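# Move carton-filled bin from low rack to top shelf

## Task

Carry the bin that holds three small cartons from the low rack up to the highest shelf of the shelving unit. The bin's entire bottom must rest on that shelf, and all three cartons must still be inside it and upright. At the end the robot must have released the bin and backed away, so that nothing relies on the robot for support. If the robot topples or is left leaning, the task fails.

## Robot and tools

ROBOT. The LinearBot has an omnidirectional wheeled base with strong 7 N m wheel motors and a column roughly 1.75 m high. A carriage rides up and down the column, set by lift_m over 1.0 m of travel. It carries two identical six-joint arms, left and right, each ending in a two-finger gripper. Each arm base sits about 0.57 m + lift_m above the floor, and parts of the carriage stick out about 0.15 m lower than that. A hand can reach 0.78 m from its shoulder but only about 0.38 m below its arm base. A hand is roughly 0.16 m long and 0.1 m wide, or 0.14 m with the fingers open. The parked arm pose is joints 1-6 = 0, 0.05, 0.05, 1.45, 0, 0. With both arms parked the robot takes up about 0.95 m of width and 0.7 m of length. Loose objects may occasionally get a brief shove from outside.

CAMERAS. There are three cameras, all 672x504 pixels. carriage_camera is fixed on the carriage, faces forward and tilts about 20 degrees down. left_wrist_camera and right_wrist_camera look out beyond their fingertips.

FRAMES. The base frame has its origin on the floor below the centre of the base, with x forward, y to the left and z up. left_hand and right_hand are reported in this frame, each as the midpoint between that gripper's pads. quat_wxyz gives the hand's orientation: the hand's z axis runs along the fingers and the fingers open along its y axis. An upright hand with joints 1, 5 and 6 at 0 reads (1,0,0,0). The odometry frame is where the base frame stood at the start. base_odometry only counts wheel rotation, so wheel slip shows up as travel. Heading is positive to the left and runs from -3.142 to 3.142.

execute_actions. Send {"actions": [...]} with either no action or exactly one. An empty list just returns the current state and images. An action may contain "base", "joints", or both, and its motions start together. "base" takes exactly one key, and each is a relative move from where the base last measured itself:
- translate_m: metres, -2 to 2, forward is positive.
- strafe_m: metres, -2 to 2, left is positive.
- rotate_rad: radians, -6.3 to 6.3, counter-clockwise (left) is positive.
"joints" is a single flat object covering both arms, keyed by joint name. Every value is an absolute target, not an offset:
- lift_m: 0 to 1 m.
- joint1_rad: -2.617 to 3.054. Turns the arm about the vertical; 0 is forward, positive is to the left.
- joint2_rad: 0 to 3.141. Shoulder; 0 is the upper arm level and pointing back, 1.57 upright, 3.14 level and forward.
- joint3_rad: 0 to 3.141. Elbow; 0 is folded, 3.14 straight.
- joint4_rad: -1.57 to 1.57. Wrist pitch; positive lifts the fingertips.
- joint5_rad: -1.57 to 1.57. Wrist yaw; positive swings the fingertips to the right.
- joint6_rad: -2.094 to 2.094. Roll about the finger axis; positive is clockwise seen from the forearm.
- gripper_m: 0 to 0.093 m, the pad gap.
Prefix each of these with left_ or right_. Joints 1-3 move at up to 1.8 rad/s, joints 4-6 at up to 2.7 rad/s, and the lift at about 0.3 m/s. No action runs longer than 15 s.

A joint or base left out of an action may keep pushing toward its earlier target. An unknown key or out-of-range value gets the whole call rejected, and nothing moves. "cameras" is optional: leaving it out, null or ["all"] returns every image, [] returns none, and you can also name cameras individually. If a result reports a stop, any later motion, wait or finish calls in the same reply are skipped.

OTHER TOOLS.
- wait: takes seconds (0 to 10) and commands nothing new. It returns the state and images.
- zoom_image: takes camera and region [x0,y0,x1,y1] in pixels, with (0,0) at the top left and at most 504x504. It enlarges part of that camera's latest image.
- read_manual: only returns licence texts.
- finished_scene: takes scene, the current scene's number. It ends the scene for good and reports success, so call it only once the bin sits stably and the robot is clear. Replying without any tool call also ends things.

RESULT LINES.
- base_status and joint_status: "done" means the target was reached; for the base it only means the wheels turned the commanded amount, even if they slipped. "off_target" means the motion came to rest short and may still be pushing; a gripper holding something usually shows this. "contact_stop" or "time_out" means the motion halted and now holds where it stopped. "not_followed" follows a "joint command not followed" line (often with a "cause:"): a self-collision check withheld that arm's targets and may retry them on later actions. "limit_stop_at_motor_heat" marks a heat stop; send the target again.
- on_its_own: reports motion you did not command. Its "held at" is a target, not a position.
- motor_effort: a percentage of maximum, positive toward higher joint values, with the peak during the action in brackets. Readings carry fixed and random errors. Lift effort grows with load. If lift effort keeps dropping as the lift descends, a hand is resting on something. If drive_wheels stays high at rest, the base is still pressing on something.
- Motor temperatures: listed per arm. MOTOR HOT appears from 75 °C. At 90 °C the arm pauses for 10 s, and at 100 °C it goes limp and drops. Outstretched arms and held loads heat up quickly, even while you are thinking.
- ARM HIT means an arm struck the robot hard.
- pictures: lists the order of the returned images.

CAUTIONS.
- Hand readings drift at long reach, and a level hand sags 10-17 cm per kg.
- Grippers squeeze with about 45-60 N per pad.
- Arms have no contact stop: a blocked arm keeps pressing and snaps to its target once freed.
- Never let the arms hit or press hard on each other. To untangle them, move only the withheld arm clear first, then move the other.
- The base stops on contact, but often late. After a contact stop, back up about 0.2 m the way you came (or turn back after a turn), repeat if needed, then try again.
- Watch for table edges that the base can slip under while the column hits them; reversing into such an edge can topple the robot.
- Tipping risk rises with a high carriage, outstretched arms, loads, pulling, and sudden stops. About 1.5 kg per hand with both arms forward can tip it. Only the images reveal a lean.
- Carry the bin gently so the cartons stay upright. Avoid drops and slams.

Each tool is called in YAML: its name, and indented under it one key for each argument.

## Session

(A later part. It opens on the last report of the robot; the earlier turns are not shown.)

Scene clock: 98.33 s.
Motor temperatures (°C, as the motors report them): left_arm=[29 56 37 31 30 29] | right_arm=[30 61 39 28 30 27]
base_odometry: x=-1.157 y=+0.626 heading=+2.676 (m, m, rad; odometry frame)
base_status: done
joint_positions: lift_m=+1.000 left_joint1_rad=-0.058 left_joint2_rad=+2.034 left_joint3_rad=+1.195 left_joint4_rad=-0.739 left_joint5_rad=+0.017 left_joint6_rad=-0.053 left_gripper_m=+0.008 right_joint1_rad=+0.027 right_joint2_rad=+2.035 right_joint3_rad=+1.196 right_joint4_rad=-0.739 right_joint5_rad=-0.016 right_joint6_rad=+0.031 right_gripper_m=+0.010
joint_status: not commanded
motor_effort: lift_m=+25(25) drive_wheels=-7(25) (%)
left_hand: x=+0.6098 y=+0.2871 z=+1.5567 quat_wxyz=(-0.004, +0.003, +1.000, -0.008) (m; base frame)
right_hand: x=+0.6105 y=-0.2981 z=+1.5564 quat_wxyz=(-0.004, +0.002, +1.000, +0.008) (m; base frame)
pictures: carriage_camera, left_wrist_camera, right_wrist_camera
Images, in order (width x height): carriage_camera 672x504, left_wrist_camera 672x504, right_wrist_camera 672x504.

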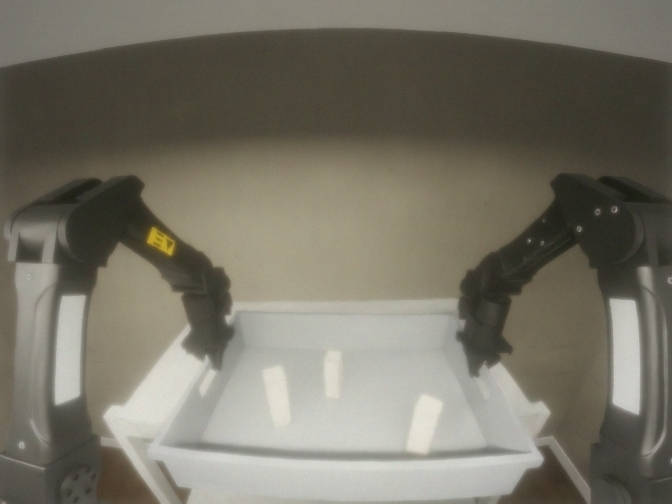

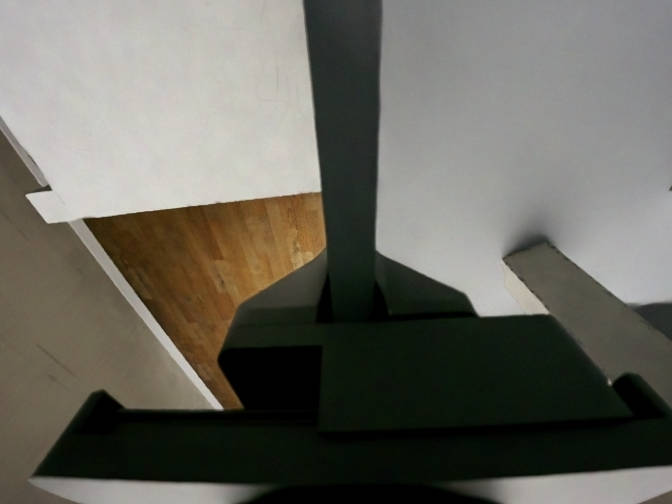

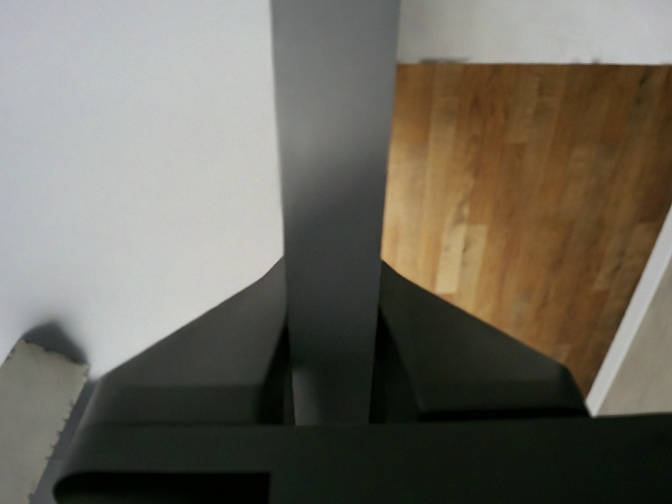

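execute_actions:
  actions:
    - {"base":{"rotate_rad":0.025}}
  cameras: []

execute_actions:
  actions:
    - {"base":{"translate_m":0.26}}
  cameras: ["left_wrist_camera","right_wrist_camera"]

execute_actions:
  actions:
    - {"joints":{"lift_m":0.95}}

Scene clock: 104.03 s.
Motor temperatures (°C, as the motors report them): left_arm=[29 56 38 31 30 29] | right_arm=[30 61 39 28 30 27]
base_odometry: x=-1.157 y=+0.626 heading=+2.700 (m, m, rad; odometry frame)
base_status: done
joint_positions: lift_m=+1.000 left_joint1_rad=-0.059 left_joint2_rad=+2.034 left_joint3_rad=+1.195 left_joint4_rad=-0.739 left_joint5_rad=+0.017 left_joint6_rad=-0.053 left_gripper_m=+0.008 right_joint1_rad=+0.026 right_joint2_rad=+2.035 right_joint3_rad=+1.196 right_joint4_rad=-0.740 right_joint5_rad=-0.016 right_joint6_rad=+0.031 right_gripper_m=+0.010
joint_status: not commanded
motor_effort: lift_m=+25(25) drive_wheels=-9(16) (%)
left_hand: x=+0.6098 y=+0.2871 z=+1.5567 quat_wxyz=(-0.004, +0.003, +1.000, -0.008) (m; base frame)
right_hand: x=+0.6102 y=-0.2984 z=+1.5564 quat_wxyz=(-0.005, +0.002, +1.000, +0.008) (m; base frame)
pictures: none
No camera images: the call's "cameras" was empty. Leave "cameras" out to get every camera's image.

Scene clock: 106.37 s.
Motor temperatures (°C, as the motors report them): left_arm=[29 57 38 30 30 29] | right_arm=[30 61 39 28 30 27]
base_odometry: x=-1.392 y=+0.737 heading=+2.701 (m, m, rad; odometry frame)
base_status: done
joint_positions: lift_m=+1.000 left_joint1_rad=-0.060 left_joint2_rad=+2.034 left_joint3_rad=+1.195 left_joint4_rad=-0.739 left_joint5_rad=+0.017 left_joint6_rad=-0.053 left_gripper_m=+0.008 right_joint1_rad=+0.025 right_joint2_rad=+2.035 right_joint3_rad=+1.196 right_joint4_rad=-0.740 right_joint5_rad=-0.016 right_joint6_rad=+0.031 right_gripper_m=+0.010
joint_status: not commanded
motor_effort: lift_m=+25(25) drive_wheels=-8(24) (%)
left_hand: x=+0.6097 y=+0.2866 z=+1.5567 quat_wxyz=(-0.004, +0.003, +1.000, -0.008) (m; base frame)
right_hand: x=+0.6102 y=-0.2989 z=+1.5564 quat_wxyz=(-0.005, +0.003, +1.000, +0.008) (m; base frame)
pictures: left_wrist_camera, right_wrist_camera
Images, in order (width x height): left_wrist_camera 672x504, right_wrist_camera 672x504.

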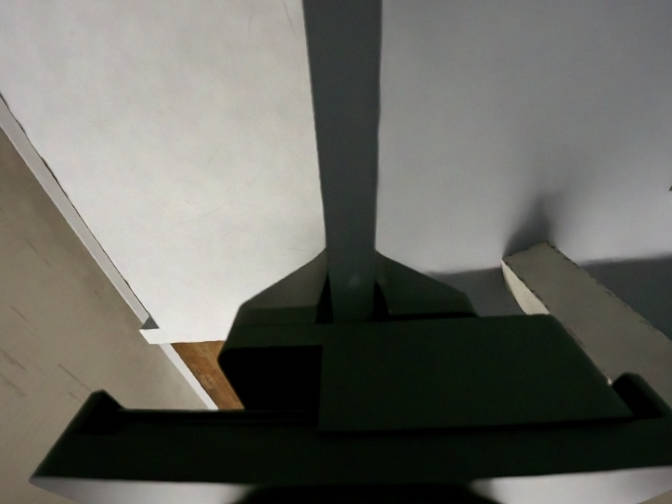

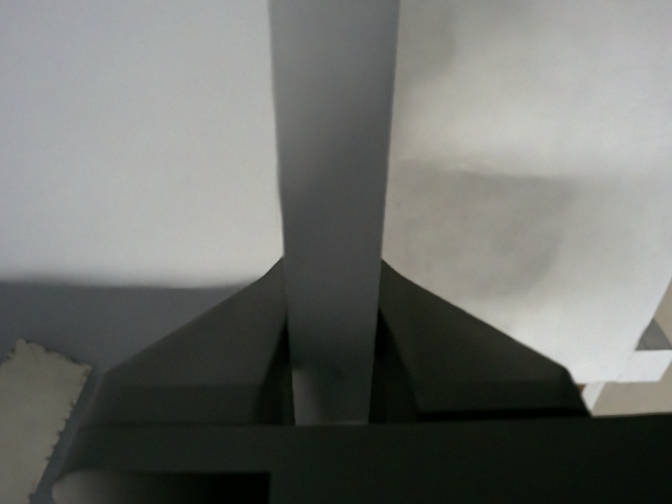

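Scene clock: 107.10 s.
Motor temperatures (°C, as the motors report them): left_arm=[29 57 38 30 30 29] | right_arm=[30 61 39 28 30 27]
base_odometry: x=-1.392 y=+0.737 heading=+2.701 (m, m, rad; odometry frame)
base_status: not commanded
joint_positions: lift_m=+0.950 left_joint1_rad=-0.060 left_joint2_rad=+2.039 left_joint3_rad=+1.195 left_joint4_rad=-0.740 left_joint5_rad=+0.018 left_joint6_rad=-0.053 left_gripper_m=+0.008 right_joint1_rad=+0.025 right_joint2_rad=+2.037 right_joint3_rad=+1.196 right_joint4_rad=-0.744 right_joint5_rad=-0.016 right_joint6_rad=+0.031 right_gripper_m=+0.010
joint_status: all done
motor_effort: lift_m=+24(26) drive_wheels=-7(8) (%)
left_hand: x=+0.6086 y=+0.2865 z=+1.5051 quat_wxyz=(-0.007, +0.003, +1.000, -0.009) (m; base frame)
right_hand: x=+0.6091 y=-0.2989 z=+1.5060 quat_wxyz=(-0.007, +0.003, +1.000, +0.008) (m; base frame)
pictures: carriage_camera, left_wrist_camera, right_wrist_camera
Images, in order (width x height): carriage_camera 672x504, left_wrist_camera 672x504, right_wrist_camera 672x504.

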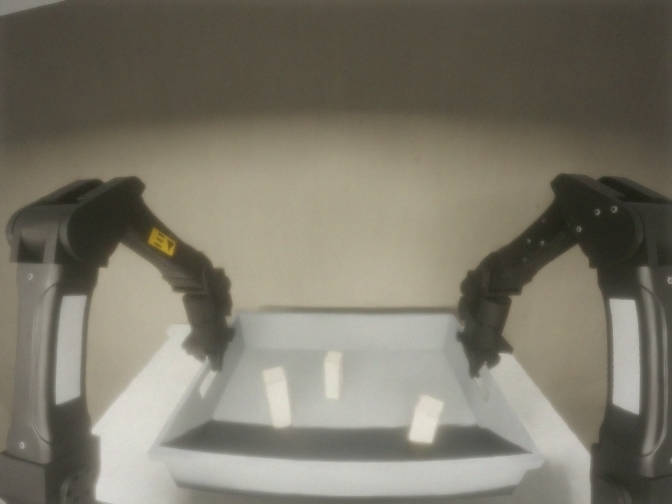

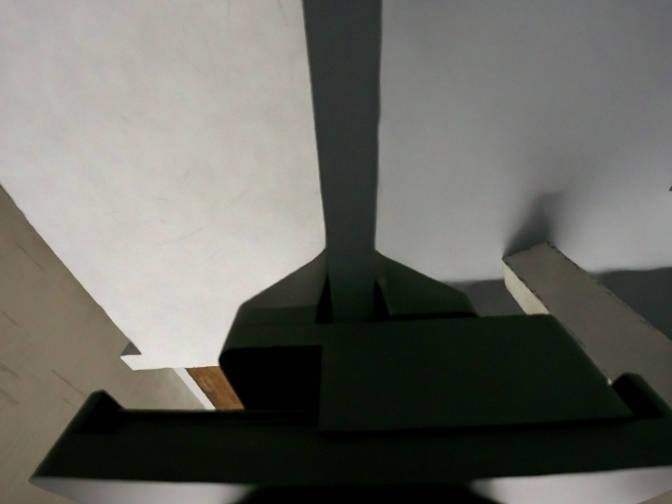

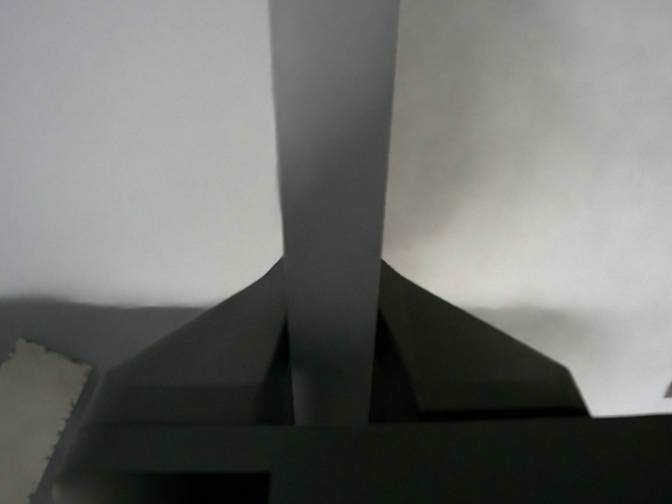

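execute_actions:
  actions:
    - {"joints":{"lift_m":0.925}}
  cameras: ["left_wrist_camera"]

execute_actions:
  actions:
    - {"joints":{"lift_m":0.91}}
  cameras: ["left_wrist_camera"]

Scene clock: 111.33 s.
Motor temperatures (°C, as the motors report them): left_arm=[29 57 38 30 30 29] | right_arm=[30 62 40 28 30 27]
base_odometry: x=-1.392 y=+0.737 heading=+2.701 (m, m, rad; odometry frame)
base_status: not commanded
joint_positions: lift_m=+0.925 left_joint1_rad=-0.060 left_joint2_rad=+2.041 left_joint3_rad=+1.195 left_joint4_rad=-0.739 left_joint5_rad=+0.018 left_joint6_rad=-0.053 left_gripper_m=+0.008 right_joint1_rad=+0.025 right_joint2_rad=+2.039 right_joint3_rad=+1.196 right_joint4_rad=-0.743 right_joint5_rad=-0.016 right_joint6_rad=+0.031 right_gripper_m=+0.010
joint_status: all done
motor_effort: lift_m=+25(26) drive_wheels=-7(7) (%)
left_hand: x=+0.6084 y=+0.2865 z=+1.4794 quat_wxyz=(-0.008, +0.003, +1.000, -0.009) (m; base frame)
right_hand: x=+0.6090 y=-0.2989 z=+1.4804 quat_wxyz=(-0.008, +0.003, +1.000, +0.008) (m; base frame)
pictures: left_wrist_camera
Images, in order (width x height): left_wrist_camera 672x504.

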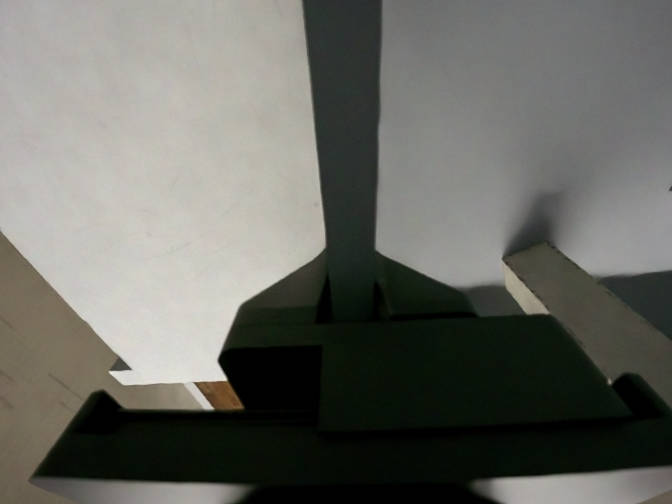

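Scene clock: 111.87 s.
Motor temperatures (°C, as the motors report them): left_arm=[29 57 39 30 30 29] | right_arm=[30 62 40 28 30 27]
base_odometry: x=-1.392 y=+0.737 heading=+2.701 (m, m, rad; odometry frame)
base_status: not commanded
joint_positions: lift_m=+0.910 left_joint1_rad=-0.060 left_joint2_rad=+2.042 left_joint3_rad=+1.195 left_joint4_rad=-0.740 left_joint5_rad=+0.018 left_joint6_rad=-0.053 left_gripper_m=+0.008 right_joint1_rad=+0.025 right_joint2_rad=+2.040 right_joint3_rad=+1.196 right_joint4_rad=-0.744 right_joint5_rad=-0.016 right_joint6_rad=+0.031 right_gripper_m=+0.010
joint_status: all done
motor_effort: lift_m=+25(26) drive_wheels=+8(8) (%)
left_hand: x=+0.6081 y=+0.2865 z=+1.4641 quat_wxyz=(-0.009, +0.003, +1.000, -0.009) (m; base frame)
right_hand: x=+0.6087 y=-0.2989 z=+1.4651 quat_wxyz=(-0.009, +0.003, +1.000, +0.008) (m; base frame)
pictures: left_wrist_camera
Images, in order (width x height): left_wrist_camera 672x504.

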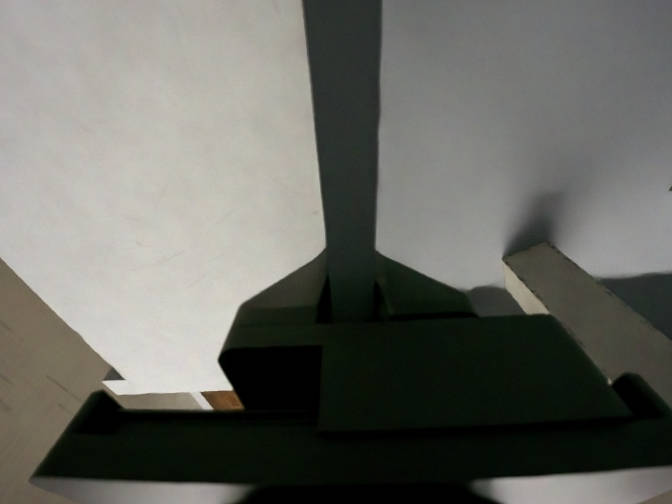

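execute_actions:
  actions:
    - {"joints":{"lift_m":0.897}}
  cameras: []

Scene clock: 113.90 s.
Motor temperatures (°C, as the motors report them): left_arm=[29 57 39 30 30 29] | right_arm=[30 62 40 28 30 27]
base_odometry: x=-1.392 y=+0.737 heading=+2.701 (m, m, rad; odometry frame)
base_status: not commanded
joint_positions: lift_m=+0.897 left_joint1_rad=-0.060 left_joint2_rad=+2.040 left_joint3_rad=+1.195 left_joint4_rad=-0.732 left_joint5_rad=+0.019 left_joint6_rad=-0.053 left_gripper_m=+0.008 right_joint1_rad=+0.025 right_joint2_rad=+2.040 right_joint3_rad=+1.196 right_joint4_rad=-0.736 right_joint5_rad=-0.015 right_joint6_rad=+0.031 right_gripper_m=+0.010
joint_status: all done
motor_effort: lift_m=+24(24) drive_wheels=-7(8) (%)
left_hand: x=+0.6102 y=+0.2863 z=+1.4516 quat_wxyz=(-0.004, +0.003, +1.000, -0.009) (m; base frame)
right_hand: x=+0.6105 y=-0.2990 z=+1.4521 quat_wxyz=(-0.005, +0.003, +1.000, +0.008) (m; base frame)
pictures: none
No camera images: the call's "cameras" was empty. Leave "cameras" out to get every camera's image.

execute_actions:
  actions:
    - {"joints":{"lift_m":0.888}}
  cameras: []

Scene clock: 116.40 s.
Motor temperatures (°C, as the motors report them): left_arm=[29 57 39 30 30 29] | right_arm=[30 62 40 28 30 27]
base_odometry: x=-1.392 y=+0.737 heading=+2.701 (m, m, rad; odometry frame)
base_status: not commanded
joint_positions: lift_m=+0.888 left_joint1_rad=-0.060 left_joint2_rad=+2.025 left_joint3_rad=+1.201 left_joint4_rad=-0.752 left_joint5_rad=+0.019 left_joint6_rad=-0.053 left_gripper_m=+0.008 right_joint1_rad=+0.025 right_joint2_rad=+2.021 right_joint3_rad=+1.205 right_joint4_rad=-0.762 right_joint5_rad=-0.015 right_joint6_rad=+0.031 right_gripper_m=+0.010
joint_status: all done
motor_effort: lift_m=+21(22) drive_wheels=+8(7) (%)
left_hand: x=+0.6104 y=+0.2862 z=+1.4495 quat_wxyz=(-0.003, +0.003, +1.000, -0.009) (m; base frame)
right_hand: x=+0.6104 y=-0.2991 z=+1.4512 quat_wxyz=(-0.004, +0.003, +1.000, +0.007) (m; base frame)
pictures: none
No camera images: the call's "cameras" was empty. Leave "cameras" out to get every camera's image.

Resting on the shelf. Release and lift away.

execute_actions:
  actions:
    - {"joints":{"left_gripper_m":0.07,"right_gripper_m":0.07}}
  cameras: []

execute_actions:
  actions:
    - {"joints":{"lift_m":1.0}}

Scene clock: 119.63 s.
Motor temperatures (°C, as the motors report them): left_arm=[29 57 39 30 30 29] | right_arm=[30 62 40 28 30 27]
base_odometry: x=-1.392 y=+0.737 heading=+2.701 (m, m, rad; odometry frame)
base_status: not commanded
joint_positions: lift_m=+0.888 left_joint1_rad=-0.060 left_joint2_rad=+2.025 left_joint3_rad=+1.201 left_joint4_rad=-0.752 left_joint5_rad=+0.009 left_joint6_rad=-0.053 left_gripper_m=+0.070 right_joint1_rad=+0.025 right_joint2_rad=+2.021 right_joint3_rad=+1.205 right_joint4_rad=-0.763 right_joint5_rad=-0.013 right_joint6_rad=+0.033 right_gripper_m=+0.070
joint_status: all done
motor_effort: lift_m=+21(21) drive_wheels=+8(8) (%)
left_hand: x=+0.6105 y=+0.2880 z=+1.4494 quat_wxyz=(-0.002, +0.003, +1.000, -0.004) (m; base frame)
right_hand: x=+0.6101 y=-0.2994 z=+1.4512 quat_wxyz=(-0.005, +0.004, +1.000, +0.006) (m; base frame)
pictures: none
No camera images: the call's "cameras" was empty. Leave "cameras" out to get every camera's image.

Scene clock: 120.60 s.
Motor temperatures (°C, as the motors report them): left_arm=[29 57 39 30 30 29] | right_arm=[30 62 40 28 30 27]
base_odometry: x=-1.392 y=+0.737 heading=+2.701 (m, m, rad; odometry frame)
base_status: not commanded
joint_positions: lift_m=+1.000 left_joint1_rad=-0.060 left_joint2_rad=+2.014 left_joint3_rad=+1.201 left_joint4_rad=-0.757 left_joint5_rad=+0.008 left_joint6_rad=-0.053 left_gripper_m=+0.070 right_joint1_rad=+0.025 right_joint2_rad=+2.021 right_joint3_rad=+1.205 right_joint4_rad=-0.767 right_joint5_rad=-0.012 right_joint6_rad=+0.033 right_gripper_m=+0.070
joint_status: all done
motor_effort: lift_m=+24(28) drive_wheels=+7(8) (%)
left_hand: x=+0.6110 y=+0.2880 z=+1.5646 quat_wxyz=(+0.001, +0.003, +1.000, -0.004) (m; base frame)
right_hand: x=+0.6092 y=-0.2996 z=+1.5629 quat_wxyz=(-0.006, +0.004, +1.000, +0.006) (m; base frame)
pictures: carriage_camera, left_wrist_camera, right_wrist_camera
Images, in order (width x height): carriage_camera 672x504, left_wrist_camera 672x504, right_wrist_camera 672x504.

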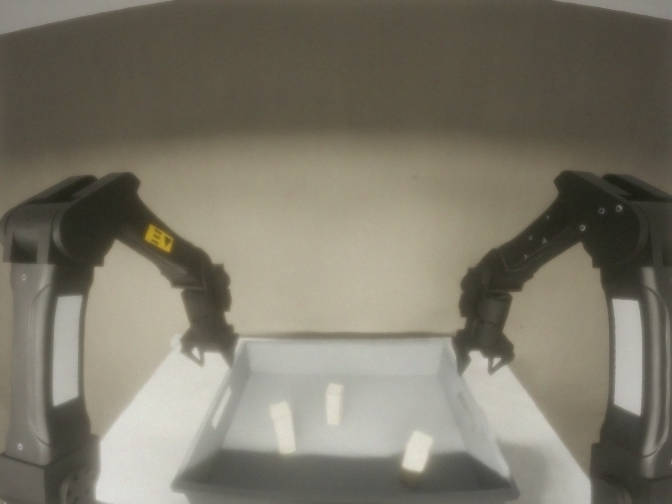

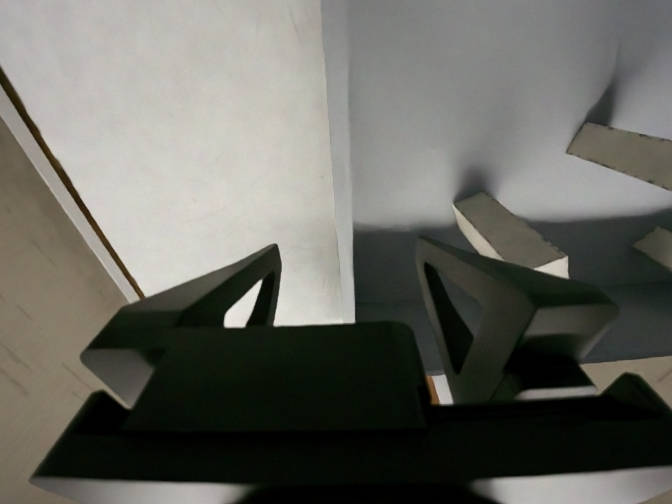

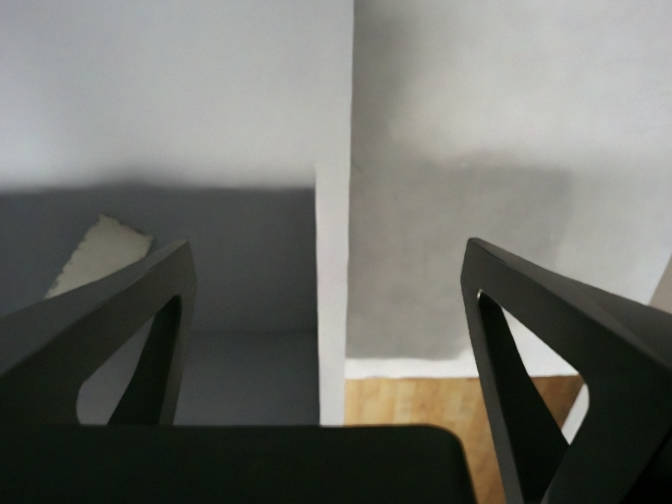

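execute_actions:
  actions:
    - {"base":{"translate_m":-0.6}}
  cameras: ["carriage_camera"]

Scene clock: 128.23 s.
Motor temperatures (°C, as the motors report them): left_arm=[29 56 40 31 30 29] | right_arm=[30 61 40 28 30 27]
base_odometry: x=-0.849 y=+0.481 heading=+2.702 (m, m, rad; odometry frame)
base_status: done
joint_positions: lift_m=+1.000 left_joint1_rad=-0.062 left_joint2_rad=+2.014 left_joint3_rad=+1.201 left_joint4_rad=-0.759 left_joint5_rad=+0.007 left_joint6_rad=-0.053 left_gripper_m=+0.070 right_joint1_rad=+0.025 right_joint2_rad=+2.021 right_joint3_rad=+1.205 right_joint4_rad=-0.767 right_joint5_rad=-0.011 right_joint6_rad=+0.033 right_gripper_m=+0.070
joint_status: not commanded
motor_effort: lift_m=+24(24) drive_wheels=-7(26) (%)
left_hand: x=+0.6103 y=+0.2877 z=+1.5646 quat_wxyz=(-0.001, +0.004, +1.000, -0.003) (m; base frame)
right_hand: x=+0.6091 y=-0.2997 z=+1.5629 quat_wxyz=(-0.007, +0.004, +1.000, +0.005) (m; base frame)
pictures: carriage_camera
Images, in order (width x height): carriage_camera 672x504.

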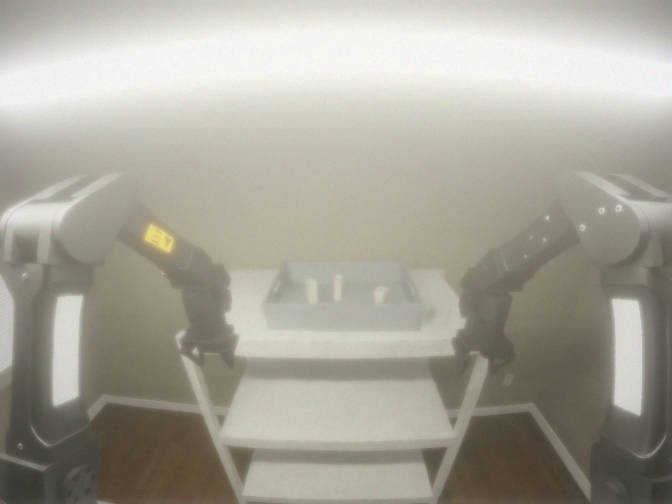

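finished_scene:
  scene: 2

The scene is finished: the task was done.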